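## Task

Take plates C15 and C16 out of plate hotel H1 and drop them in the waste bin WASTE, leaving the bin standing upright. Every other plate has to sit home in its original slot, and none of this may rely on the robot still holding it at the end. Finish by opening the gripper and moving the arm away.

## Robot and tools

ROBOT. There is a single six-joint arm (Doosan M1013) carrying a two-finger Robotiq 140 gripper and one camera on the wrist, cam_wrist (504x504 pixels). Its base may sit slightly tilted on the table. Joint order everywhere: waist, shoulder, elbow, forearm roll, wrist pitch, wrist roll.

FRAME. Reported positions use the scene frame: origin on the table surface straight below the arm base, +z upward, +y to the left when facing along +x. end_effector_position is in metres, end_effector_quat_wxyz gives orientation, velocities are m/s and rad/s. The printed hand position can be off, more so far from the base. The gripper's fingers extend along its own +z and close along its y. The reported point lies between the pads when shut; fingertips stick out about 33 mm past it when closed and 9 mm when wide open, and closing pushes the tips roughly 24 mm further from the arm, so keep that margin over surfaces.

execute_actions. Argument: {"actions": [action]} with at most one action; an empty list only fetches state and images. An action may hold "rows", "steps" and "until".
- rows: 1 to 15 rows, each used for one control step of 1/30 s. Each row is one flat list of 9 numbers, each in [-1, 1]: six joint entries, then gripper position, force_limit, speed.
- Joint entries are offsets from the joint angles reported at the start of this action (the latest result), not from the previous row. Scale: 1.0 equals 1.398 rad for waist and shoulder, 2.097 rad for elbow, 2.622 rad for the three wrist joints. Stated ranges: elbow -2.792 to 2.792 rad, all others -6.283 to 6.283 rad. A request more than 0.010 rad beyond an end is refused; otherwise the joint stops at its true end and the result may print "joint sent to its limit" (its absence proves nothing).
- Gripper numbers are absolute commands, not offsets. position: +1 fully open (140 mm), about -0.8 pads touching, -1 squeeze until blocked. force_limit: -1 about 14 N, 0 about 60 N, +1 about 107 N. speed: -1 about 30 mm/s, 0 about 140, +1 about 250.
- steps: 1 to 450 control steps, no fewer than the row count, default 15. After the final row the arm keeps heading for that row's target and the gripper keeps its command, so give long moves plenty of steps.
- until: stops the action early once every condition holds, e.g. {"scanner": {"code": "c16"}} or {"scanner": {"reads": [">=", 2]}}. Numbers need a comparison (=, !=, <, <=, >, >=). It does not brake the arm. Any bad value or unknown name rejects the whole call.

MOTION LIMITS. Joint target speed is capped (2.09 rad/s waist and shoulder, 3.14 elbow, 3.93 wrist joints) with 0.3 s to ramp up; joints are synchronised. Each step the target may lead the measured angle by at most 0.456 rad (waist, shoulder), 0.683 (elbow), 0.854 (wrist joints), and targets implying more than 70 mm of hand travel are scaled back. So big moves need several calls; a move cut short by too few steps will not finish by itself. "joint command not followed" means the clearance check altered or blocked targets (mounting blocks and posts count as arm); the arm then stops soon and waits for new rows.

RESULTS. Each result gives the state line, Joint positions (rad), Joint velocities (rad/s), joint torques (offset, scaled, noisy; useful for spotting contact or load), gripper object_status and position_measured, the scanner's code (lower-case ID or no_read, never wrong) and reads (count of changes from no_read to an ID), plus images and any changed camera calibration (pinhole plus radial model, K, distortion and world-to-camera transform; real values may deviate slightly).
- object_status: 0 moving, 1 blocked while opening, 2 blocked while closing (a proper grip), 3 reached the command or pads met (a thin part may still be held). Confirm 2 after closing with position -1.
- position_measured is in counts, non-linear: 3 open, 230 pads together.
- To tighten a grip while status is 2, raise force_limit and nudge position (e.g. -1 to -0.98).

FAULTS. Contact torque reaching a joint load limit (waist and shoulder 312, elbow 147, wrist joints 41.4 N m, held weight included) or an external force of 144 N anywhere on arm, tool or payload halts the arm for 10 s, drops the rest of the call and lets the arm yield. Holding loads heats motors; a MOTOR HOT line warns, and reaching the limit brakes the arm until cool (OVER-TEMPERATURE FAULT). The robot keeps its last command while you think.

zoom_image: {"camera": "cam_wrist", "region": [x0, y0, x1, y1]} in image pixels from the top-left, no larger than 504 by 504; gives a sharper crop of the latest image.
read_manual: optional section, only "licences"; returns URDF licence text and moves nothing.
finished_scene: {"scene": n} with n 1 or 2; ends that scene for good once the last command has been held, reports success, and gives the next task.

WORKSPACE. H1 has six shelves, slot 1 lowest; each plate shows its ID on a front label. Home means flat on its shelf, short end forward, pushed fully to the back stop; a plate released far from home may slide off. To identify a plate, lay it flat in nest RD with well A1 at the A1-marked corner and keep the scanner's view clear. On any labelled item, A1 is at the labelled short end, in the corner opposite the labelled long side. WASTE is loose: release only when the whole plate is inside, and do not tip the bin. Brief outside tugs on held parts or nudges to loose items can happen. Never knock or drop anything off the table; avoid slips, slams, hard hits and heavy pushing.

Each tool is called as name(argument=value, ...) on one line, values as JSON.

## Session

I'll start by checking the current state.

execute_actions(actions=[])

Scene clock: 0.00 s.
end_effector_position=(+0.0640, +0.2793, +0.2676) position_measured=3 object_status=3 end_effector_quat_wxyz=(+0.251, +0.268, +0.930, +0.035) end_effector_velocity=(+0.000, -0.000, -0.000) end_effector_angular_velocity=(-0.000, +0.000, +0.000)
Joint positions: [ 1.822 -0.338  2.252 -0.488  1.447  0.89 ]
Joint velocities: [-0.    -0.     0.     0.    -0.    -0.001]
Joint torques (N m, as the joint torque sensors report them, + toward a larger angle): no reading
scanner: code=no_read reads=0

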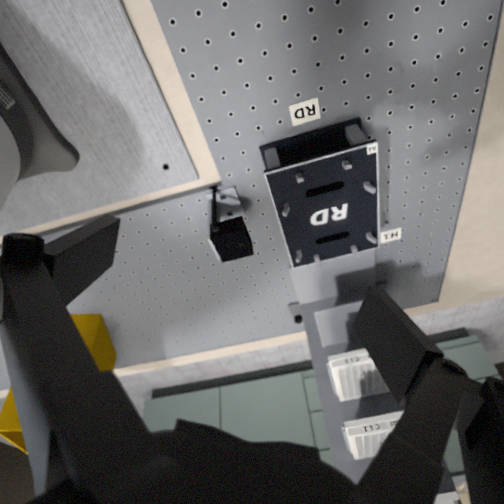

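zoom_image(camera="cam_wrist", region=[260, 240, 504, 504])

zoom_image(camera="cam_wrist", region=[0, 200, 300, 500])

Region (260, 240, 504, 504) of cam_wrist's 504x504 image, scaled by 1.909, with more detail than that image has; it fills the left 466 columns of this view, and the rest is white.

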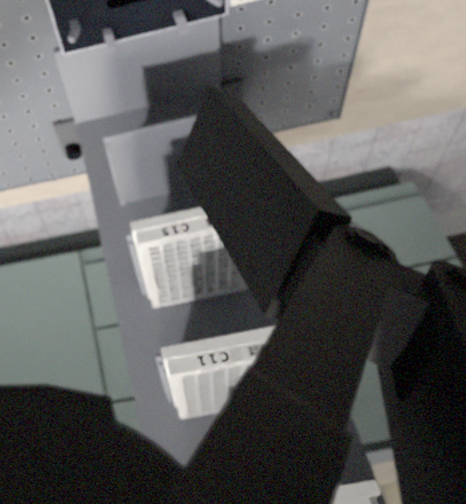

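Region (0, 200, 300, 500) of cam_wrist's 504x504 image, scaled by 1.680, with more detail than that image has.

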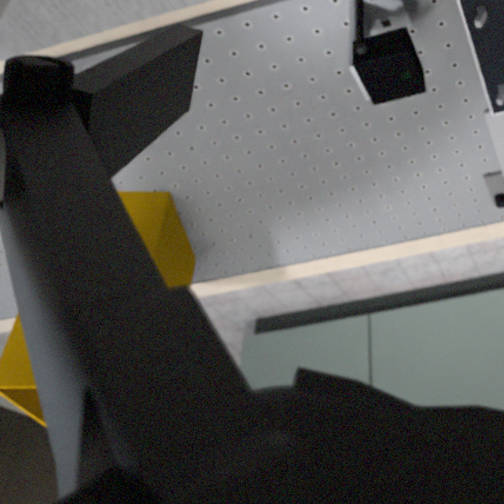

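execute_actions(actions=[{"rows": [[0.187, 0.3932, 0.0805, -0.2531, 0.1366, -1.0, 1, 0, 0]], "steps": 45}])

Scene clock: 31.30 s.
end_effector_position=(+0.1195, +0.3401, +0.2801) position_measured=3 object_status=3 end_effector_quat_wxyz=(-0.108, +0.698, -0.108, +0.699) end_effector_velocity=(+0.000, -0.000, +0.000) end_effector_angular_velocity=(-0.000, -0.001, -0.001)
Joint positions: [ 2.083  0.212  2.421 -1.152  1.805 -1.732]
Joint velocities: [-0.    -0.001 -0.    -0.     0.001 -0.001]
Joint torques (N m, as the joint torque sensors report them, + toward a larger angle): [ -2.52 -37.22 -15.2   -0.39   2.61  -0.06]
scanner: code=no_read reads=0
camera_calibration (this result's frames):
cam_wrist: T_world_to_cam=[[0.00489242, -0.99924, -0.0386726, 0.352204], [-0.30353, 0.0353646, -0.952165, 0.298968], [0.952809, 0.0163967, -0.303126, 0.146947], [0, 0, 0, 1]] pos_world=[-0.0509894, 0.338954, 0.342831]

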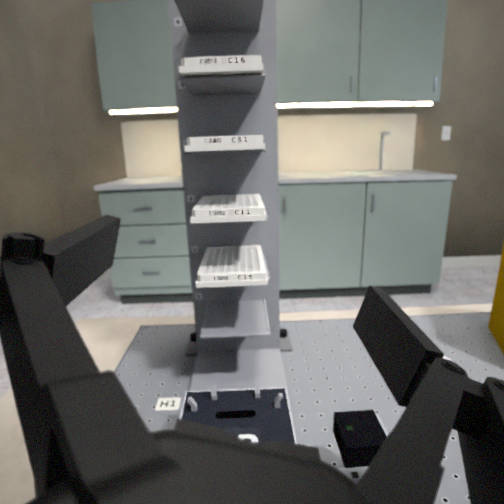

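zoom_image(camera="cam_wrist", region=[160, 0, 300, 170])

zoom_image(camera="cam_wrist", region=[160, 180, 310, 360])

Region (160, 0, 300, 170) of cam_wrist's 504x504 image, scaled by 2.965, with more detail than that image has; it fills the left 415 columns of this view, and the rest is white.

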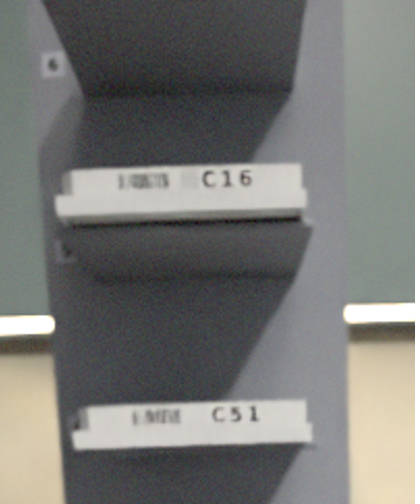

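Region (160, 180, 310, 360) of cam_wrist's 504x504 image, scaled by 2.800, with more detail than that image has.

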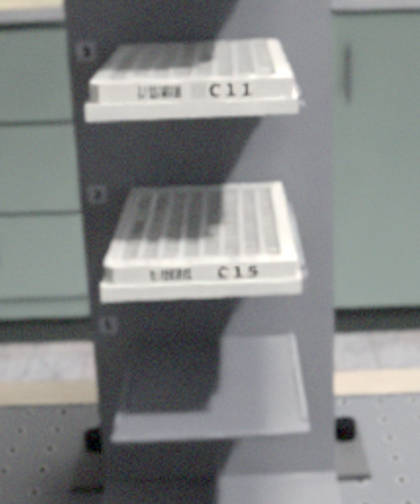

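zoom_image(camera="cam_wrist", region=[220, 40, 290, 110])

zoom_image(camera="cam_wrist", region=[220, 235, 300, 345])

Region (220, 40, 290, 110) of cam_wrist's 504x504 image, scaled by 7.200, with more detail than that image has.

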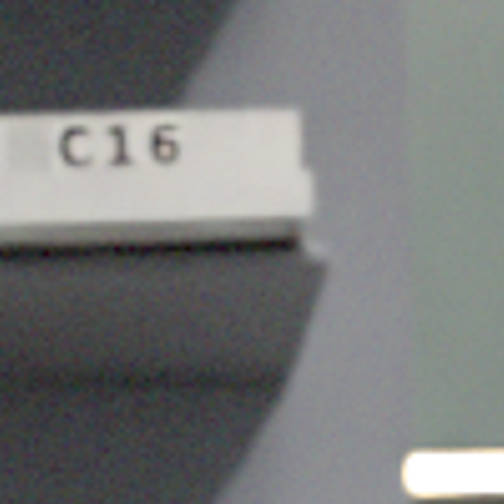

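Region (220, 235, 300, 345) of cam_wrist's 504x504 image, scaled by 4.582, with more detail than that image has; it fills the left 367 columns of this view, and the rest is white.

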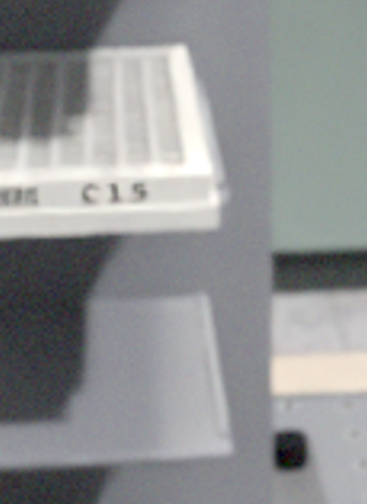

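execute_actions(actions=[{"rows": [[-0.2580, -0.2338, -0.0338, -0.1355, -0.0523, -0.2855, 0.6, 0, 0]], "steps": 30}])

Scene clock: 81.80 s.
end_effector_position=(+0.2594, +0.3595, +0.4325) position_measured=53 object_status=3 end_effector_quat_wxyz=(-0.001, +0.707, -0.001, +0.707) end_effector_velocity=(+0.000, -0.000, +0.001) end_effector_angular_velocity=(-0.002, -0.000, -0.000)
Joint positions: [ 1.723 -0.115  2.35  -1.507  1.668 -2.48 ]
Joint velocities: [-0.    -0.001 -0.    -0.     0.    -0.003]
Joint torques (N m, as the joint torque sensors report them, + toward a larger angle): [ -4.41 -14.61 -28.57  -2.2    1.86   0.1 ]
scanner: code=no_read reads=0
camera_calibration (this result's frames):
cam_wrist: T_world_to_cam=[[0.00487406, -0.964591, 0.263704, 0.233614], [-0.303563, -0.252691, -0.918693, 0.574867], [0.952799, -0.075573, -0.294045, 0.088704], [0, 0, 0, 1]] pos_world=[0.0888524, 0.377309, 0.492604]

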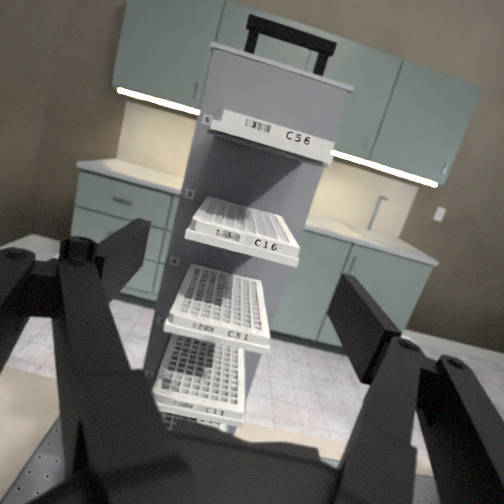

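zoom_image(camera="cam_wrist", region=[120, 170, 380, 320])

Region (120, 170, 380, 320) of cam_wrist's 504x504 image, scaled by 1.938, with more detail than that image has; it fills the top 291 rows of this view, and the rest is white.

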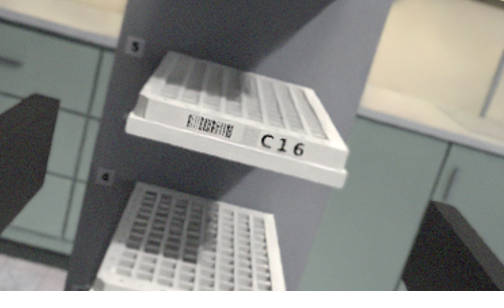

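zoom_image(camera="cam_wrist", region=[120, 190, 220, 290])

zoom_image(camera="cam_wrist", region=[270, 210, 380, 320])

Region (120, 190, 220, 290) of cam_wrist's 504x504 image, scaled by 5.040, with more detail than that image has.

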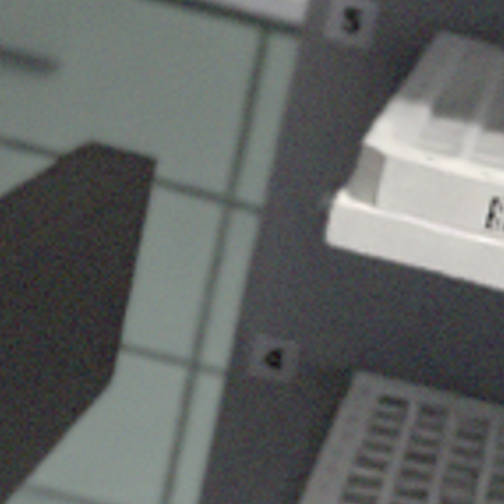

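Region (270, 210, 380, 320) of cam_wrist's 504x504 image, scaled by 4.582, with more detail than that image has.

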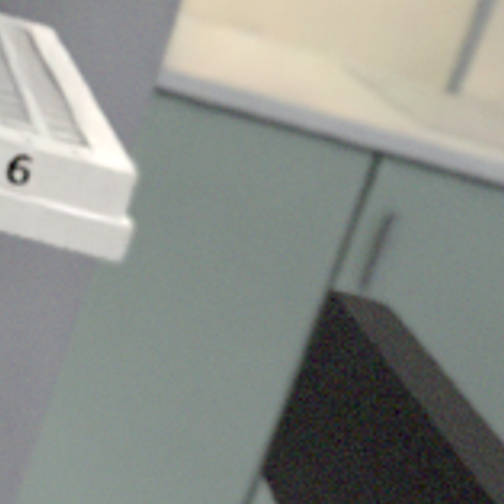

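execute_actions(actions=[{"rows": [[-0.1306, -0.0109, 0.0053, -0.0430, -0.0549, -0.0020, 0.6, 0, 0]], "steps": 22}])

Scene clock: 95.97 s.
end_effector_position=(+0.3260, +0.3595, +0.4326) position_measured=53 object_status=3 end_effector_quat_wxyz=(-0.001, +0.707, -0.001, +0.707) end_effector_velocity=(-0.000, -0.000, -0.000) end_effector_angular_velocity=(-0.000, -0.001, -0.001)
Joint positions: [ 1.54  -0.13   2.361 -1.62   1.524 -2.485]
Joint velocities: [ 0.    -0.     0.001  0.     0.001  0.   ]
Joint torques (N m, as the joint torque sensors report them, + toward a larger angle): [ -2.41 -15.92 -29.53  -2.43   1.92   0.1 ]
scanner: code=no_read reads=0
camera_calibration (this result's frames):
cam_wrist: T_world_to_cam=[[0.0049428, -0.964581, 0.263742, 0.233229], [-0.303425, -0.252757, -0.91872, 0.595196], [0.952843, -0.0754848, -0.293927, 0.0251831], [0, 0, 0, 1]] pos_world=[0.155449, 0.377309, 0.492709]

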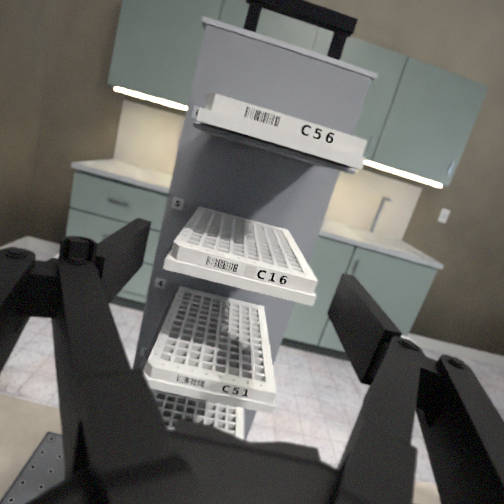

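zoom_image(camera="cam_wrist", region=[120, 200, 220, 300])

zoom_image(camera="cam_wrist", region=[270, 220, 380, 330])

Region (120, 200, 220, 300) of cam_wrist's 504x504 image, scaled by 5.040, with more detail than that image has.

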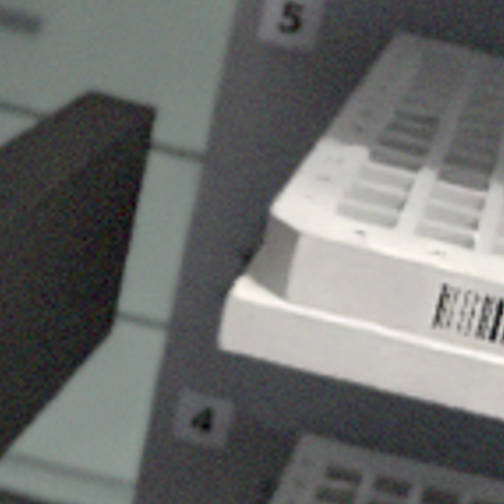

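Region (270, 220, 380, 330) of cam_wrist's 504x504 image, scaled by 4.582, with more detail than that image has.

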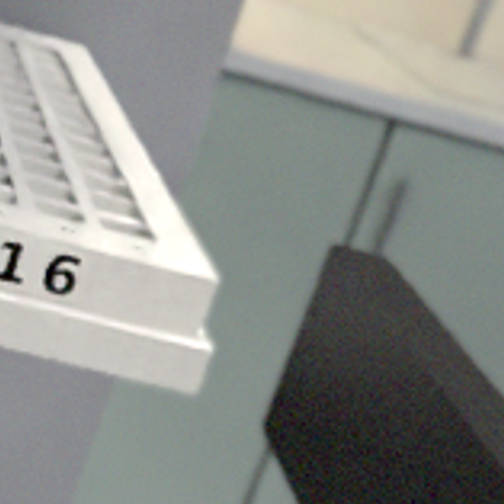

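zoom_image(camera="cam_wrist", region=[210, 300, 320, 420])

zoom_image(camera="cam_wrist", region=[120, 280, 220, 400])

Region (210, 300, 320, 420) of cam_wrist's 504x504 image, scaled by 4.200, with more detail than that image has; it fills the left 462 columns of this view, and the rest is white.

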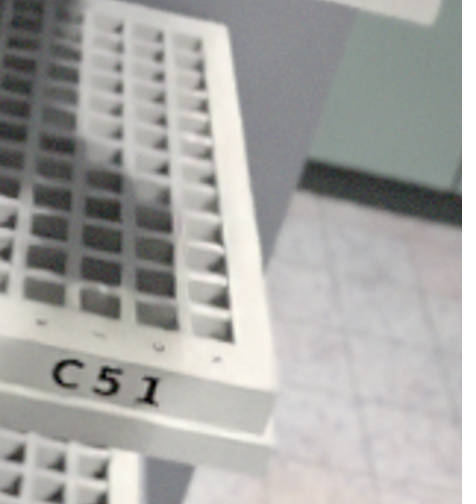

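Region (120, 280, 220, 400) of cam_wrist's 504x504 image, scaled by 4.200, with more detail than that image has.

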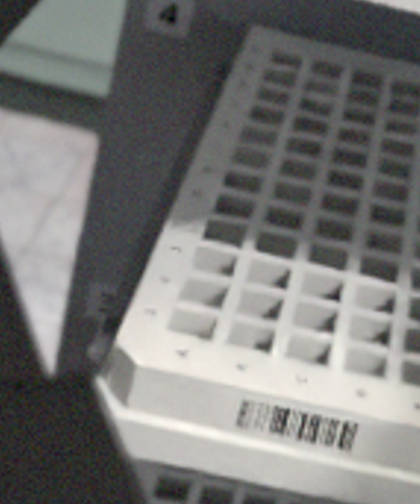

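execute_actions(actions=[{"rows": [[0, 0, 0, 0, 0, 0, -1, 0.3, -0.3]], "steps": 15}])

Scene clock: 105.90 s.
end_effector_position=(+0.3260, +0.3595, +0.4326) position_measured=107 object_status=0 end_effector_quat_wxyz=(-0.001, +0.707, -0.001, +0.707) end_effector_velocity=(-0.000, -0.000, +0.000) end_effector_angular_velocity=(-0.000, -0.001, -0.000)
Joint positions: [ 1.54  -0.13   2.361 -1.62   1.524 -2.485]
Joint velocities: [ 0.001 -0.     0.     0.     0.001  0.   ]
Joint torques (N m, as the joint torque sensors report them, + toward a larger angle): [-15.95 -15.14 -29.42  -2.21   1.7    0.17]
scanner: code=no_read reads=0
camera_calibration (this result's frames):
cam_wrist: T_world_to_cam=[[0.00494047, -0.964581, 0.263742, 0.233224], [-0.303427, -0.252756, -0.91872, 0.595195], [0.952842, -0.0754875, -0.293929, 0.0251798], [0, 0, 0, 1]] pos_world=[0.155454, 0.377303, 0.492708]

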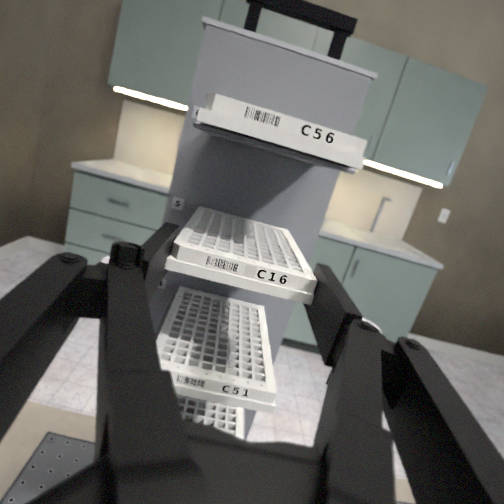

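execute_actions(actions=[{"rows": [[0.0059, 0.0002, -0.0001, 0.0019, 0.0025, 0.0001, -1, 0.3, -0.3],[0.0059, 0.0002, -0.0001, 0.0019, 0.0025, 0.0001, -1, 0.3, -0.3],[0.0059, 0.0002, -0.0001, 0.0019, 0.0025, 0.0001, -1, 0.3, -0.3],[0.0059, -0.0079, -0.0043, 0.0023, 0.0021, -0.0076, -1, 0.3, -0.3]], "steps": 12}])

Scene clock: 117.67 s.
end_effector_position=(+0.3231, +0.3594, +0.4403) position_measured=107 object_status=2 end_effector_quat_wxyz=(-0.001, +0.707, -0.001, +0.707) end_effector_velocity=(-0.000, +0.000, +0.003) end_effector_angular_velocity=(+0.002, +0.001, +0.001)
Joint positions: [ 1.548 -0.141  2.352 -1.614  1.529 -2.505]
Joint velocities: [ 0.001 -0.004 -0.003  0.001 -0.001 -0.006]
Joint torques (N m, as the joint torque sensors report them, + toward a larger angle): [ -5.68 -13.83 -30.1   -2.52   1.92   0.46]
scanner: code=no_read reads=0
camera_calibration (this result's frames):
cam_wrist: T_world_to_cam=[[0.00503516, -0.964683, 0.263367, 0.231245], [-0.303604, -0.252413, -0.918756, 0.601349], [0.952785, -0.0753331, -0.294153, 0.0302758], [0, 0, 0, 1]] pos_world=[0.152561, 0.377147, 0.500497]

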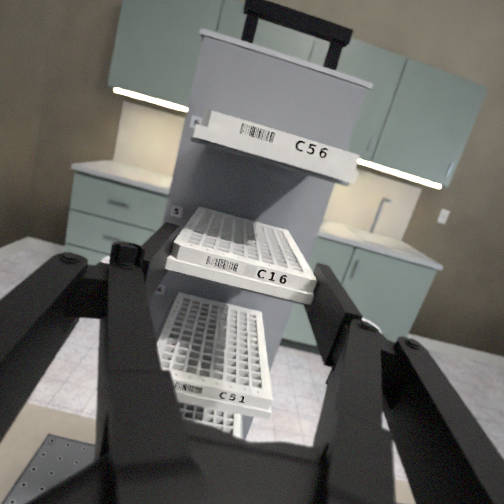

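execute_actions(actions=[{"rows": [[0.2719, 0.0420, -0.0225, 0.0891, 0.1152, 0.0125, -1, 0.3, -0.3]], "steps": 21}])

Scene clock: 129.00 s.
end_effector_position=(+0.1795, +0.3592, +0.4409) position_measured=107 object_status=2 end_effector_quat_wxyz=(-0.001, +0.706, -0.001, +0.708) end_effector_velocity=(-0.003, -0.000, +0.000) end_effector_angular_velocity=(-0.001, -0.000, +0.000)
Joint positions: [ 1.928 -0.082  2.305 -1.38   1.831 -2.472]
Joint velocities: [ 0.008  0.001 -0.001  0.005  0.006  0.001]
Joint torques (N m, as the joint torque sensors report them, + toward a larger angle): [ -4.96 -19.12 -28.78  -1.61   1.86   0.12]
scanner: code=no_read reads=0
camera_calibration (this result's frames):
cam_wrist: T_world_to_cam=[[0.00452674, -0.964447, 0.264236, 0.231281], [-0.302627, -0.253169, -0.91887, 0.558339], [0.953098, -0.0758054, -0.293014, 0.166841], [0, 0, 0, 1]] pos_world=[0.00890526, 0.37706, 0.500816]

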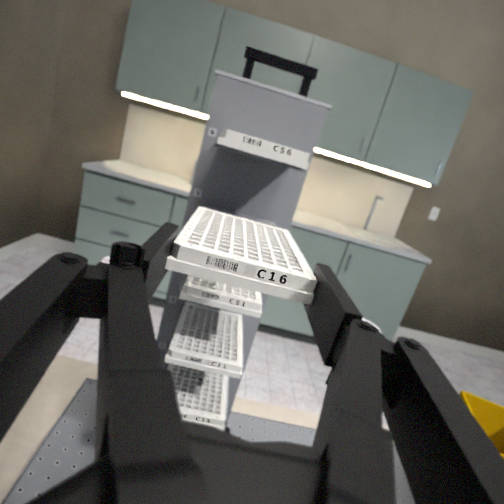

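execute_actions(actions=[{"rows": [[0,-0.25,-0.16,0.5263,-0.0984,0.218,-1,0.3,-0.3],[0,-0.25,-0.16,0.5263,-0.0984,0.218,-1,0.3,-0.3],[0,-0.25,-0.16,0.5263,-0.0984,0.218,-1,0.3,-0.3],[0,-0.25,-0.16,0.5263,-0.0984,0.218,-1,0.3,-0.3],[0,-0.25,-0.16,0.5263,-0.0984,0.218,-1,0.3,-0.3],[0,-0.25,-0.16,0.5263,-0.0984,0.218,-1,0.3,-0.3],[0,-0.25,-0.16,0.5263,-0.0984,0.218,-1,0.3,-0.3],[0,-0.25,-0.16,0.5263,-0.0984,0.218,-1,0.3,-0.3],[0,-0.25,-0.16,0.5263,-0.0984,0.218,-1,0.3,-0.3],[0,-0.25,-0.16,0.5263,-0.0984,0.218,-1,0.3,-0.3],[0,-0.25,-0.16,0.5263,-0.0984,0.218,-1,0.3,-0.3],[0,-0.25,-0.16,0.5263,-0.0984,0.218,-1,0.3,-0.3],[0,-0.25,-0.16,0.5263,-0.0984,0.218,-1,0.3,-0.3],[0,-0.25,-0.16,0.5263,-0.0984,0.218,-1,0.3,-0.3],[-0.858,-0.2124,-0.1722,0.5263,-0.0984,0.218,-1,0.3,-0.3]], "steps": 45}])

Scene clock: 144.83 s.
end_effector_position=(+0.2222, +0.2470, +0.4037) position_measured=107 object_status=2 end_effector_quat_wxyz=(-0.000, -0.515, +0.857, +0.004) end_effector_velocity=(+0.185, -0.155, +0.004) end_effector_angular_velocity=(+0.037, +0.020, -0.777)
Joint positions: [ 0.788 -0.379  1.945 -0.004  1.573 -1.902]
Joint velocities: [-0.765 -0.004 -0.009  0.042 -0.006  0.011]
Joint torques (N m, as the joint torque sensors report them, + toward a larger angle): [  8.67  -7.78 -38.77   4.09   0.67   0.47]
scanner: code=no_read reads=0
camera_calibration (this result's frames):
cam_wrist: T_world_to_cam=[[-0.976148, 0.217108, 0.000343892, 0.165308], [0.20656, 0.928233, 0.30938, -0.392122], [0.0668498, 0.302072, -0.950938, 0.475944], [0, 0, 0, 1]] pos_world=[0.210545, 0.184322, 0.573851]

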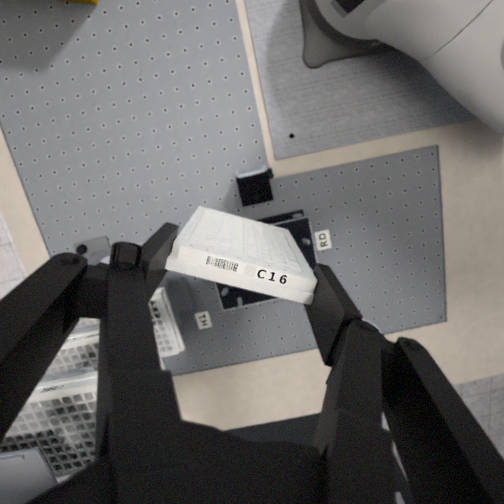

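execute_actions(actions=[{"rows": [[-0.8964,0.1449,-0.0683,0.0015,-0.0261,0.0750,-1,0.3,-0.3]], "steps": 42}])

Scene clock: 147.37 s.
end_effector_position=(+0.4261, -0.1636, +0.4003) position_measured=107 object_status=2 end_effector_quat_wxyz=(+0.001, +0.150, +0.989, +0.001) end_effector_velocity=(-0.086, -0.311, -0.004) end_effector_angular_velocity=(-0.007, +0.004, -0.751)
Joint positions: [-0.403 -0.18   1.804 -0.     1.506 -1.709]
Joint velocities: [-0.706  0.049 -0.034 -0.    -0.016  0.045]
Joint torques (N m, as the joint torque sensors report them, + toward a larger angle): [  4.12 -29.03 -37.88   4.19  -0.04  -0.29]
scanner: code=no_read reads=0
camera_calibration (this result's frames):
cam_wrist: T_world_to_cam=[[0.0320705, 0.999483, -0.00239435, 0.152965], [0.951642, -0.029803, 0.305759, -0.524755], [0.30553, -0.0120844, -0.952106, 0.430455], [0, 0, 0, 1]] pos_world=[0.362957, -0.163323, 0.570654]

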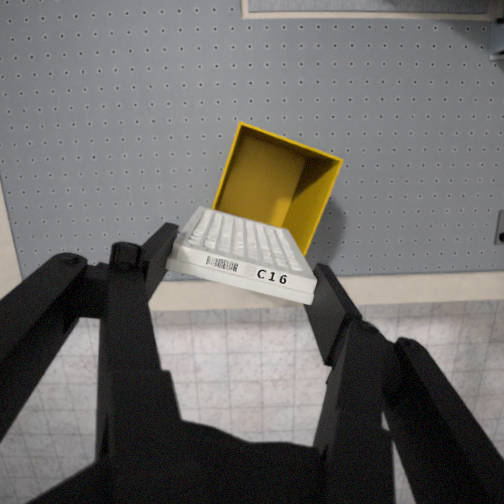

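The bin's short side faces the robot. I'll get a settled image before measuring it.

execute_actions(actions=[])

Scene clock: 147.83 s.
end_effector_position=(+0.4176, -0.1906, +0.3999) position_measured=107 object_status=2 end_effector_quat_wxyz=(+0.001, +0.182, +0.983, +0.001) end_effector_velocity=(-0.000, +0.000, -0.000) end_effector_angular_velocity=(+0.001, +0.002, -0.000)
Joint positions: [-0.465 -0.176  1.801  0.     1.505 -1.705]
Joint velocities: [-0.     0.001  0.    -0.     0.001  0.   ]
Joint torques (N m, as the joint torque sensors report them, + toward a larger angle): [ -2.05 -24.46 -41.14   4.08   0.3    0.08]
scanner: code=no_read reads=0
camera_calibration (this result's frames):
cam_wrist: T_world_to_cam=[[0.0977404, 0.995207, -0.00297966, 0.152213], [0.947709, -0.0921607, 0.30554, -0.527549], [0.303801, -0.0326875, -0.952174, 0.429214], [0, 0, 0, 1]] pos_world=[0.354689, -0.186073, 0.570328]

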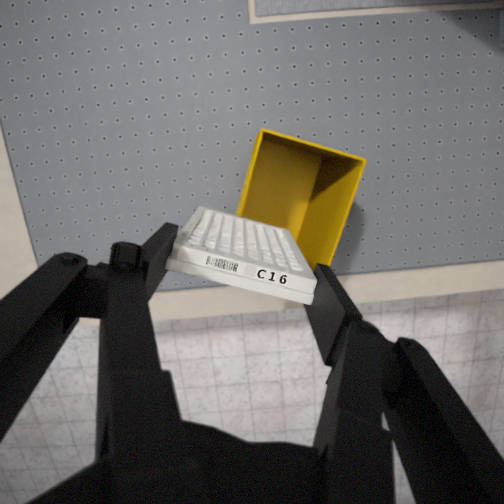

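execute_actions(actions=[{"rows": [[0.0454,-0.0154,0.0342,0,-0.0191,-0.5817,-1,0.3,-0.3]], "steps": 27}])

Scene clock: 157.93 s.
end_effector_position=(+0.4145, -0.1572, +0.3698) position_measured=107 object_status=2 end_effector_quat_wxyz=(+0.001, -0.573, +0.819, +0.001) end_effector_velocity=(+0.000, +0.000, -0.000) end_effector_angular_velocity=(+0.001, +0.000, +0.007)
Joint positions: [-0.401 -0.198  1.873  0.     1.455 -3.23 ]
Joint velocities: [ 0.     0.     0.     0.    -0.    -0.006]
Joint torques (N m, as the joint torque sensors report them, + toward a larger angle): [ -5.36 -22.8  -39.92   3.77   0.26   0.52]
scanner: code=no_read reads=0
camera_calibration (this result's frames):
cam_wrist: T_world_to_cam=[[-0.99673, 0.0805313, -0.00659301, 0.430376], [0.0746278, 0.948793, 0.306958, 0.0127187], [0.0309751, 0.305462, -0.9517, 0.568595], [0, 0, 0, 1]] pos_world=[0.410407, -0.22041, 0.540066]

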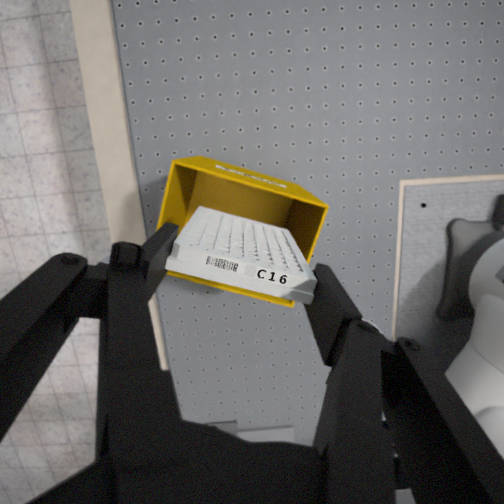

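zoom_image(camera="cam_wrist", region=[140, 130, 350, 330])

Region (140, 130, 350, 330) of cam_wrist's 504x504 image, scaled by 2.400, with more detail than that image has; it fills the top 480 rows of this view, and the rest is white.

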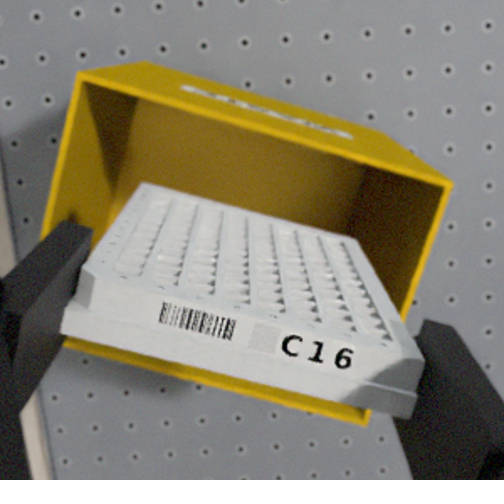

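execute_actions(actions=[{"rows": [[-0.0004,0.0789,0.1360,0,-0.1508,0,-1,0.3,-0.3]], "steps": 24}])

Scene clock: 170.37 s.
end_effector_position=(+0.4147, -0.1569, +0.1699) position_measured=107 object_status=2 end_effector_quat_wxyz=(+0.001, -0.573, +0.819, +0.001) end_effector_velocity=(-0.000, -0.000, -0.002) end_effector_angular_velocity=(+0.000, +0.000, -0.001)
Joint positions: [-0.402 -0.088  2.158  0.     1.06  -3.23 ]
Joint velocities: [-0.001  0.001  0.002 -0.    -0.003 -0.   ]
Joint torques (N m, as the joint torque sensors report them, + toward a larger angle): [ -2.6  -28.74 -35.19   3.27   0.22  -0.03]
scanner: code=no_read reads=0
camera_calibration (this result's frames):
cam_wrist: T_world_to_cam=[[-0.996686, 0.0810847, -0.00645213, 0.429273], [0.0751959, 0.948731, 0.307009, 0.0734889], [0.0310151, 0.305507, -0.951685, 0.378252], [0, 0, 0, 1]] pos_world=[0.410593, -0.220087, 0.340185]

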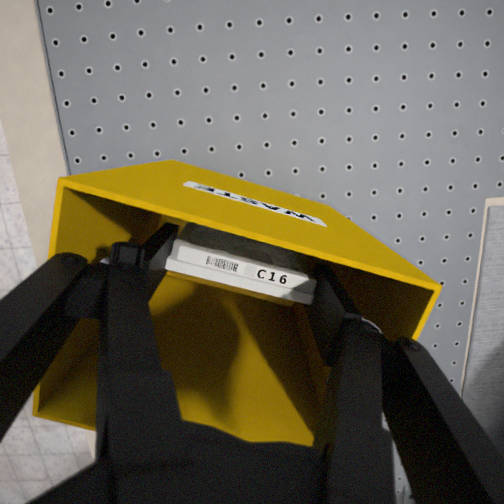

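execute_actions(actions=[{"rows": [[0,0,0,0,0,0,0.35,0.3,0],[0,0,0,0,0,0,0.35,0.3,0],[0,0,0,0,0,0,0.35,0.3,0],[0,0,0,0,0,0,0.35,0.3,0],[0,0,0,0,0,0,0.35,0.3,0],[0,0,0,0,0,0,0.35,0.3,0],[0,0,0,0,0,0,0.35,0.3,0],[0,-0.0529,-0.0627,0,0.0783,0,0.35,0.3,0]], "steps": 22}])

Scene clock: 185.90 s.
end_effector_position=(+0.4146, -0.1572, +0.2695) position_measured=85 object_status=3 end_effector_quat_wxyz=(+0.001, -0.573, +0.820, +0.001) end_effector_velocity=(-0.001, -0.000, +0.005) end_effector_angular_velocity=(-0.001, -0.000, -0.001)
Joint positions: [-0.402 -0.161  2.027  0.     1.264 -3.23 ]
Joint velocities: [-0.001 -0.004 -0.006 -0.     0.01   0.   ]
Joint torques (N m, as the joint torque sensors report them, + toward a larger angle): [ -1.04 -20.81 -36.92   3.72   0.29   0.12]
scanner: code=no_read reads=0
camera_calibration (this result's frames):
cam_wrist: T_world_to_cam=[[-0.996682, 0.0811309, -0.00648568, 0.42985], [0.0752294, 0.948727, 0.307015, 0.043178], [0.0310615, 0.305508, -0.951683, 0.473164], [0, 0, 0, 1]] pos_world=[0.410478, -0.220394, 0.439834]

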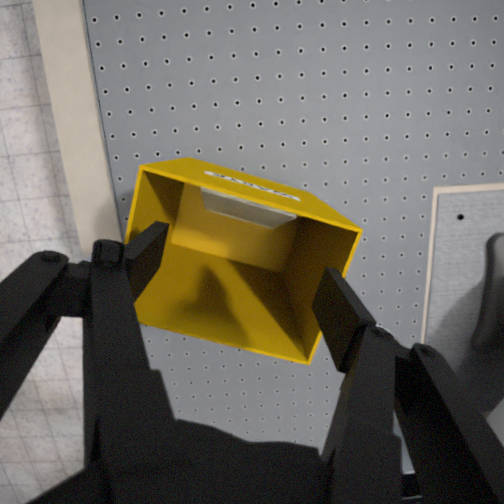

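execute_actions(actions=[{"rows": [[0.967,-0.1399,0.0539,-0.1144,0.0359,0.507,0.35,0.3,0]], "steps": 38}])

Scene clock: 189.17 s.
end_effector_position=(+0.2668, +0.2108, +0.3011) position_measured=85 object_status=3 end_effector_quat_wxyz=(+0.035, -0.587, +0.798, -0.134) end_effector_velocity=(-0.156, +0.176, +0.007) end_effector_angular_velocity=(+0.029, -0.075, +0.519)
Joint positions: [ 0.894 -0.355  2.139 -0.297  1.357 -1.918]
Joint velocities: [ 0.736 -0.026  0.015 -0.04   0.013  0.23 ]
Joint torques (N m, as the joint torque sensors report them, + toward a larger angle): [ -8.67   3.38 -39.34   2.51   0.45   0.11]
scanner: code=no_read reads=0
camera_calibration (this result's frames):
cam_wrist: T_world_to_cam=[[-0.974436, 0.0129154, -0.224292, 0.326935], [-0.017798, 0.990771, 0.134374, -0.236537], [0.223958, 0.134931, -0.965213, 0.38395], [0, 0, 0, 1]] pos_world=[0.228379, 0.178325, 0.475707]

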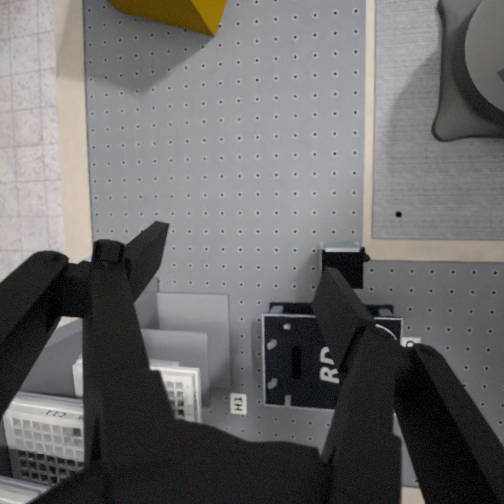

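execute_actions(actions=[{"rows": [[0.6074,0.10,0.035,-0.09,0.02,0.032,0.35,0.3,0],[0.6074,0.10,0.035,-0.09,0.02,0.032,0.35,0.3,0],[0.6074,0.10,0.035,-0.09,0.02,0.032,0.35,0.3,0],[0.6074,0.10,0.035,-0.09,0.02,0.032,0.35,0.3,0],[0.6074,0.10,0.035,-0.09,0.02,0.032,0.35,0.3,0],[0.6074,0.10,0.035,-0.09,0.02,0.032,0.35,0.3,0],[0.6074,0.10,0.035,-0.09,0.02,0.032,0.35,0.3,0],[0.6074,0.10,0.035,-0.09,0.02,0.032,0.35,0.3,0],[0.6074,0.10,0.035,-0.09,0.02,0.032,0.35,0.3,0],[0.6074,0.10,0.035,-0.09,0.02,0.032,0.35,0.3,0],[0.6074,0.10,0.035,-0.09,0.02,0.032,0.35,0.3,0],[0.6074,0.10,0.035,-0.09,0.02,0.032,0.35,0.3,0],[0.6074,0.5207,0.1765,-0.4365,0.0986,0.0320,0.6,0.3,0]], "steps": 42}])

Scene clock: 196.07 s.
end_effector_position=(+0.2498, +0.3596, +0.1985) position_measured=53 object_status=3 end_effector_quat_wxyz=(-0.000, +0.706, -0.001, +0.708) end_effector_velocity=(-0.000, +0.000, -0.000) end_effector_angular_velocity=(-0.003, +0.000, +0.001)
Joint positions: [ 1.743  0.373  2.509 -1.441  1.616 -1.834]
Joint velocities: [ 0.     0.001 -0.    -0.    -0.    -0.002]
Joint torques (N m, as the joint torque sensors report them, + toward a larger angle): [ -1.87 -42.97  -4.81  -0.75   3.02  -0.15]
scanner: code=no_read reads=0
camera_calibration (this result's frames):
cam_wrist: T_world_to_cam=[[0.0039566, -0.964297, 0.264795, 0.295349], [-0.30283, -0.253519, -0.918707, 0.357187], [0.953036, -0.0765531, -0.293021, 0.0291033], [0, 0, 0, 1]] pos_world=[0.0792619, 0.377585, 0.258471]

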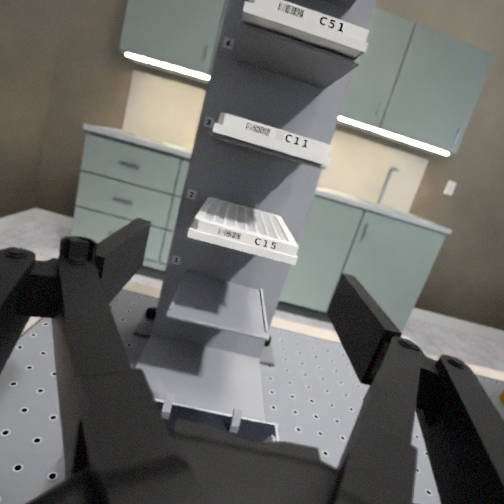

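zoom_image(camera="cam_wrist", region=[170, 190, 320, 340])

Region (170, 190, 320, 340) of cam_wrist's 504x504 image, scaled by 3.360, with more detail than that image has.

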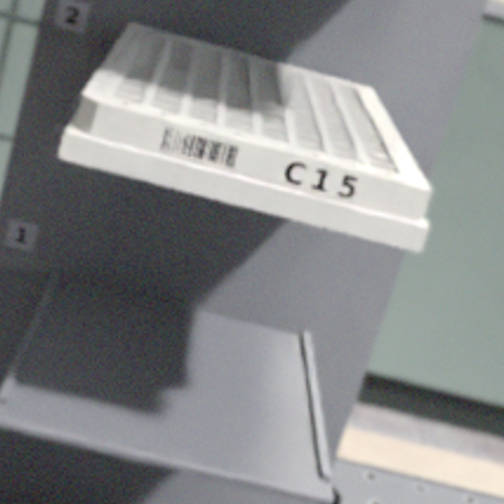

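execute_actions(actions=[{"rows": [[-0.1479,-0.0067,0.0091,-0.0763,-0.0199,0.0031,0.6,0.3,0]], "steps": 17}])

Scene clock: 205.20 s.
end_effector_position=(+0.3250, +0.3586, +0.1986) position_measured=53 object_status=3 end_effector_quat_wxyz=(-0.000, +0.706, -0.001, +0.708) end_effector_velocity=(+0.001, -0.000, +0.000) end_effector_angular_velocity=(-0.002, -0.001, -0.000)
Joint positions: [ 1.537  0.364  2.528 -1.641  1.564 -1.826]
Joint velocities: [-0.002 -0.     0.    -0.002  0.    -0.002]
Joint torques (N m, as the joint torque sensors report them, + toward a larger angle): [ -3.46 -41.12  -5.19  -1.38   2.93   0.1 ]
scanner: code=no_read reads=0
camera_calibration (this result's frames):
cam_wrist: T_world_to_cam=[[0.00398339, -0.964301, 0.264777, 0.294055], [-0.302739, -0.253517, -0.918737, 0.37975], [0.953065, -0.0764987, -0.292941, -0.0426096], [0, 0, 0, 1]] pos_world=[0.154404, 0.376572, 0.258549]

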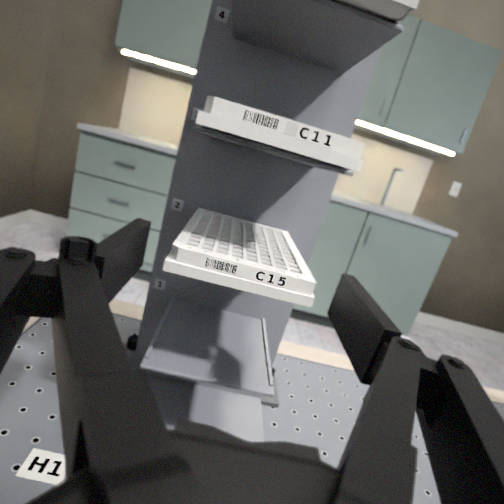

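The alignment matches the earlier grasp, so I'm closing the gripper.

execute_actions(actions=[{"rows": [[0, 0, 0, 0, 0, 0, -1, 0.3, -0.3]], "steps": 14}])

Scene clock: 206.37 s.
end_effector_position=(+0.3249, +0.3586, +0.1986) position_measured=107 object_status=0 end_effector_quat_wxyz=(-0.000, +0.706, -0.001, +0.708) end_effector_velocity=(+0.000, +0.000, +0.000) end_effector_angular_velocity=(-0.002, -0.000, -0.000)
Joint positions: [ 1.537  0.364  2.528 -1.641  1.564 -1.826]
Joint velocities: [-0.    -0.    -0.     0.     0.    -0.002]
Joint torques (N m, as the joint torque sensors report them, + toward a larger angle): [-14.3  -40.53  -7.32  -1.13   2.7    0.11]
scanner: code=no_read reads=0
camera_calibration (this result's frames):
cam_wrist: T_world_to_cam=[[0.00409921, -0.9643, 0.26478, 0.294046], [-0.302754, -0.253552, -0.918723, 0.379745], [0.95306, -0.0763971, -0.292985, -0.0426], [0, 0, 0, 1]] pos_world=[0.154364, 0.37658, 0.258542]

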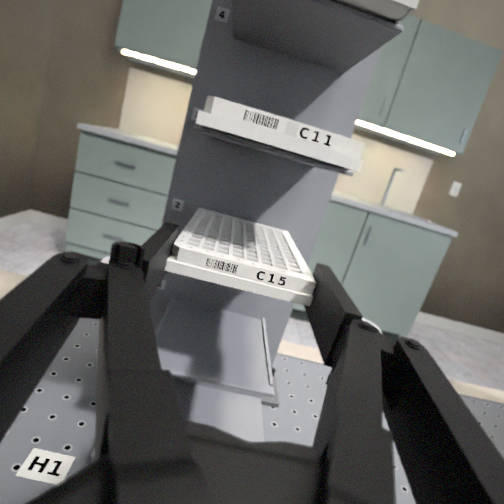

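execute_actions(actions=[{"rows": [[0.0059,0.0001,-0.0001,0.0031,0.0008,-0.0001,-1,0.3,-0.3],[0.0059,0.0001,-0.0001,0.0031,0.0008,-0.0001,-1,0.3,-0.3],[0.0059,0.0001,-0.0001,0.0031,0.0008,-0.0001,-1,0.3,-0.3],[0.0059,-0.0154,-0.0010,0.0031,0.0002,-0.0090,-1,0.3,-0.3],[0.0059,-0.0154,-0.0010,0.0031,0.0002,-0.0090,-1,0.3,-0.3],[0.0059,-0.0154,-0.0010,0.0031,0.0002,-0.0090,-1,0.3,-0.3],[0.0059,-0.0154,-0.0010,0.0031,0.0002,-0.0090,-1,0.3,-0.3],[0.0059,-0.0154,-0.0010,0.0031,0.0002,-0.0090,-1,0.3,-0.3],[0.2773,-0.0113,-0.0290,0.1407,0.0448,-0.0238,-1,0.3,-0.3]], "steps": 27}])

Scene clock: 213.63 s.
end_effector_position=(+0.1801, +0.3587, +0.2155) position_measured=108 object_status=2 end_effector_quat_wxyz=(-0.000, +0.706, -0.000, +0.708) end_effector_velocity=(-0.006, -0.002, +0.000) end_effector_angular_velocity=(-0.004, +0.001, -0.003)
Joint positions: [ 1.923  0.348  2.468 -1.273  1.681 -1.889]
Joint velocities: [ 0.016  0.    -0.003  0.018  0.005 -0.004]
Joint torques (N m, as the joint torque sensors report them, + toward a larger angle): [ -4.51 -42.88  -7.63  -1.07   3.11  -0.59]
scanner: code=no_read reads=0
camera_calibration (this result's frames):
cam_wrist: T_world_to_cam=[[0.00426632, -0.964283, 0.264839, 0.290215], [-0.302487, -0.253679, -0.918776, 0.351431], [0.953144, -0.0761906, -0.292766, 0.100218], [0, 0, 0, 1]] pos_world=[0.00954324, 0.376636, 0.275367]

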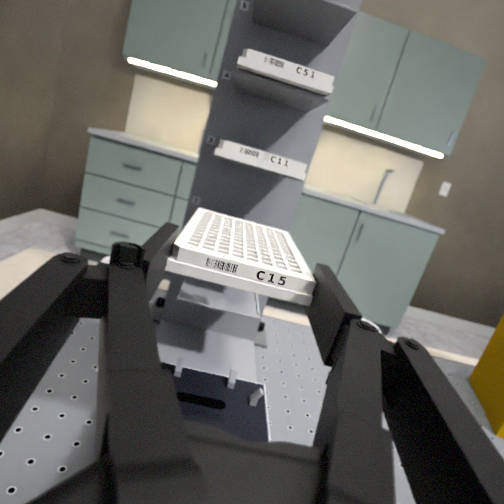

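execute_actions(actions=[{"rows": [[0,-0.520,-0.2499,0.2185,-0.031,-0.156,-1,0.3,-0.3],[0,-0.520,-0.2499,0.2185,-0.031,-0.156,-1,0.3,-0.3],[0,-0.520,-0.2499,0.2185,-0.031,-0.156,-1,0.3,-0.3],[0,-0.520,-0.2499,0.2185,-0.031,-0.156,-1,0.3,-0.3],[0,-0.520,-0.2499,0.2185,-0.031,-0.156,-1,0.3,-0.3],[0,-0.520,-0.2499,0.2185,-0.031,-0.156,-1,0.3,-0.3],[0,-0.520,-0.2499,0.2185,-0.031,-0.156,-1,0.3,-0.3],[0,-0.520,-0.2499,0.2185,-0.031,-0.156,-1,0.3,-0.3],[0,-0.520,-0.2499,0.2185,-0.031,-0.156,-1,0.3,-0.3],[0,-0.520,-0.2499,0.2185,-0.031,-0.156,-1,0.3,-0.3],[0,-0.520,-0.2499,0.2185,-0.031,-0.156,-1,0.3,-0.3],[0,-0.520,-0.2499,0.2185,-0.031,-0.156,-1,0.3,-0.3],[0,-0.520,-0.2499,0.2185,-0.031,-0.156,-1,0.3,-0.3],[0,-0.520,-0.2499,0.2185,-0.031,-0.156,-1,0.3,-0.3],[-0.9657,-0.520,-0.2499,0.4855,-0.0412,-0.156,-1,0.3,-0.3]], "steps": 50}])

Scene clock: 225.30 s.
end_effector_position=(+0.2682, +0.1985, +0.4035) position_measured=108 object_status=2 end_effector_quat_wxyz=(+0.001, -0.595, +0.804, +0.005) end_effector_velocity=(+0.055, -0.071, +0.003) end_effector_angular_velocity=(+0.020, +0.003, -0.290)
Joint positions: [ 0.584 -0.379  1.944 -0.001  1.573 -2.297]
Joint velocities: [-0.291 -0.006 -0.004  0.02  -0.001 -0.001]
Joint torques (N m, as the joint torque sensors report them, + toward a larger angle): [  8.34  -5.8  -39.46   3.95   0.67  -0.24]
scanner: code=no_read reads=0
camera_calibration (this result's frames):
cam_wrist: T_world_to_cam=[[-0.999633, 0.0271025, -0.000174493, 0.264981], [0.0256937, 0.949684, 0.312155, -0.313377], [0.00862589, 0.312036, -0.950031, 0.500564], [0, 0, 0, 1]] pos_world=[0.268618, 0.134233, 0.57342]

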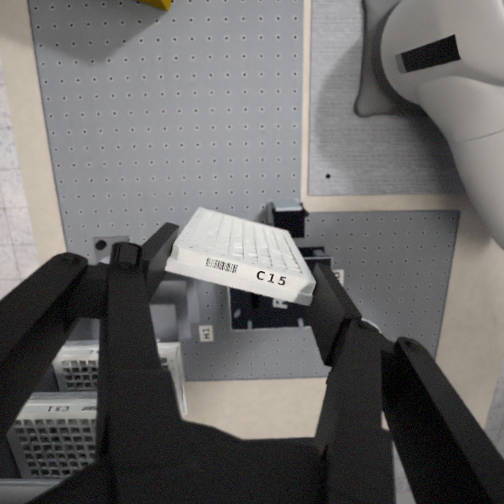

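execute_actions(actions=[{"rows": [[-0.6455,0.1355,-0.0283,-0.0005,-0.0526,-0.3241,-1,0.3,-0.3]], "steps": 36}])

Scene clock: 227.27 s.
end_effector_position=(+0.4293, -0.1232, +0.3601) position_measured=108 object_status=2 end_effector_quat_wxyz=(+0.001, -0.574, +0.819, +0.000) end_effector_velocity=(-0.002, -0.023, -0.000) end_effector_angular_velocity=(-0.002, -0.004, -0.019)
Joint positions: [-0.315 -0.19   1.884 -0.003  1.435 -3.145]
Joint velocities: [-0.051  0.004 -0.003 -0.    -0.007 -0.032]
Joint torques (N m, as the joint torque sensors report them, + toward a larger angle): [  6.85 -26.48 -40.54   4.19   0.29   0.29]
scanner: code=no_read reads=0
camera_calibration (this result's frames):
cam_wrist: T_world_to_cam=[[-0.996901, 0.0784163, -0.00631708, 0.442077], [0.0727479, 0.949441, 0.3054, -0.0162569], [0.029946, 0.303994, -0.952203, 0.54898], [0, 0, 0, 1]] pos_world=[0.42545, -0.186118, 0.530498]

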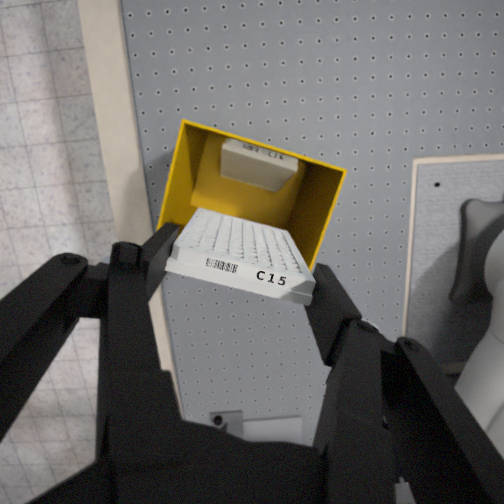

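execute_actions(actions=[{"rows": [[-0.0031,0.0777,0.1282,0,-0.1436,-0.0011,-1,0.3,-0.3]], "steps": 22}])

Scene clock: 232.70 s.
end_effector_position=(+0.4290, -0.1241, +0.1698) position_measured=108 object_status=2 end_effector_quat_wxyz=(+0.001, -0.574, +0.819, +0.001) end_effector_velocity=(-0.001, +0.000, -0.003) end_effector_angular_velocity=(+0.000, +0.001, -0.001)
Joint positions: [-0.319 -0.081  2.153 -0.003  1.059 -3.148]
Joint velocities: [-0.     0.002  0.005 -0.    -0.006  0.001]
Joint torques (N m, as the joint torque sensors report them, + toward a larger angle): [ -2.09 -28.96 -35.68   3.6    0.14   0.03]
scanner: code=no_read reads=0
camera_calibration (this result's frames):
cam_wrist: T_world_to_cam=[[-0.996864, 0.0789476, -0.00548541, 0.4405], [0.0734901, 0.949209, 0.305942, 0.0423548], [0.0293602, 0.304579, -0.952034, 0.368374], [0, 0, 0, 1]] pos_world=[0.42519, -0.187179, 0.340163]

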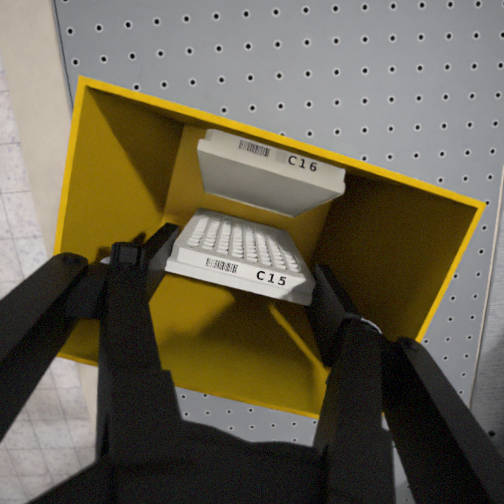

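execute_actions(actions=[{"rows": [[0,0,0,0,0,0,0.35,0.3,0],[0,0,0,0,0,0,0.35,0.3,0],[0,0,0,0,0,0,0.35,0.3,0],[0,0,0,0,0,0,0.35,0.3,0],[0,0,0,0,0,0,0.35,0.3,0],[0,0,0,0,0,0,0.35,0.3,0],[0,0,0,0,0,0,0.35,0.3,0],[0,-0.0777,-0.1282,0,0.1436,0,0.35,0.3,0]], "steps": 28}])

Scene clock: 235.33 s.
end_effector_position=(+0.4288, -0.1250, +0.3599) position_measured=85 object_status=3 end_effector_quat_wxyz=(+0.001, -0.574, +0.819, +0.000) end_effector_velocity=(-0.000, -0.000, +0.006) end_effector_angular_velocity=(-0.001, -0.003, -0.001)
Joint positions: [-0.319 -0.19   1.885 -0.003  1.435 -3.148]
Joint velocities: [-0.    -0.003 -0.008 -0.     0.008  0.   ]
Joint torques (N m, as the joint torque sensors report them, + toward a larger angle): [ -2.17 -19.33 -38.58   3.84   0.31  -0.14]
scanner: code=no_read reads=0
camera_calibration (this result's frames):
cam_wrist: T_world_to_cam=[[-0.996784, 0.0798886, -0.00625329, 0.441832], [0.0741685, 0.949322, 0.30543, -0.0150562], [0.0303368, 0.303984, -0.952194, 0.549224], [0, 0, 0, 1]] pos_world=[0.424866, -0.18796, 0.53033]

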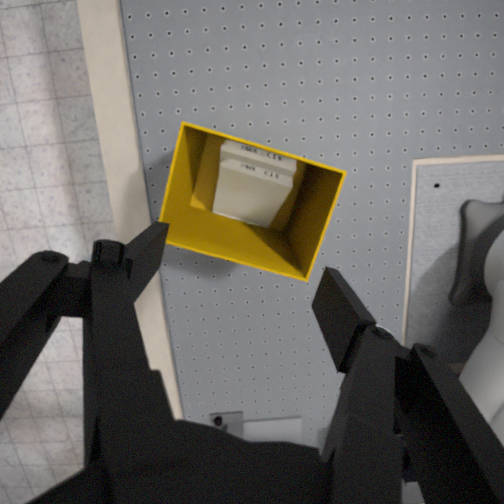

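execute_actions(actions=[{"rows": [[0,0,0,0.30,0.05,0,1,0.3,0]], "steps": 24}])

Scene clock: 238.40 s.
end_effector_position=(+0.4820, +0.1053, +0.4591) position_measured=3 object_status=3 end_effector_quat_wxyz=(+0.280, -0.507, +0.771, +0.266) end_effector_velocity=(+0.004, +0.011, +0.011) end_effector_angular_velocity=(+0.047, -0.011, -0.001)
Joint positions: [-0.319 -0.19   1.885  0.781  1.566 -3.148]
Joint velocities: [ 0.     0.001  0.     0.047  0.007 -0.   ]
Joint torques (N m, as the joint torque sensors report them, + toward a larger angle): [ -2.19 -21.12 -38.69   4.43   0.62   0.05]
scanner: code=no_read reads=0
camera_calibration (this result's frames):
cam_wrist: T_world_to_cam=[[-0.983567, 0.167192, -0.0681394, 0.489937], [0.016121, 0.457233, 0.889201, -0.456147], [0.179823, 0.87349, -0.452415, 0.210507], [0, 0, 0, 1]] pos_world=[0.451385, -0.0572233, 0.534227]

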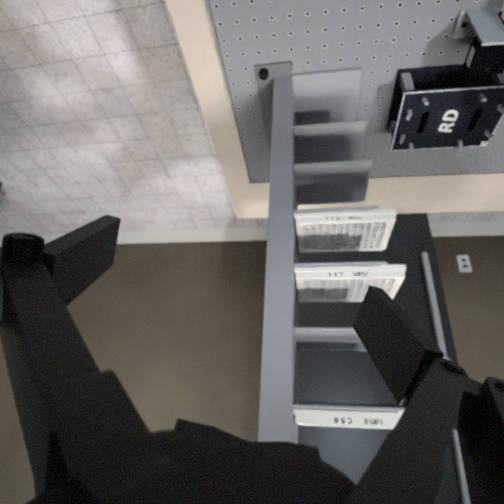

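zoom_image(camera="cam_wrist", region=[250, 190, 430, 450])

Region (250, 190, 430, 450) of cam_wrist's 504x504 image, scaled by 1.938, with more detail than that image has; it fills the left 349 columns of this view, and the rest is white.

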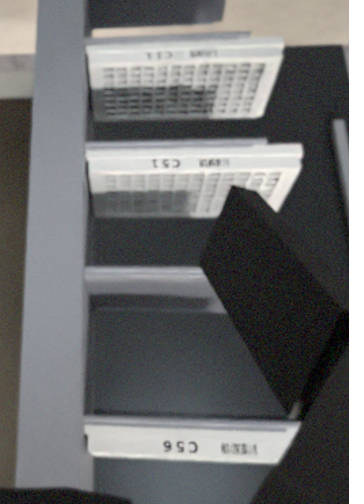

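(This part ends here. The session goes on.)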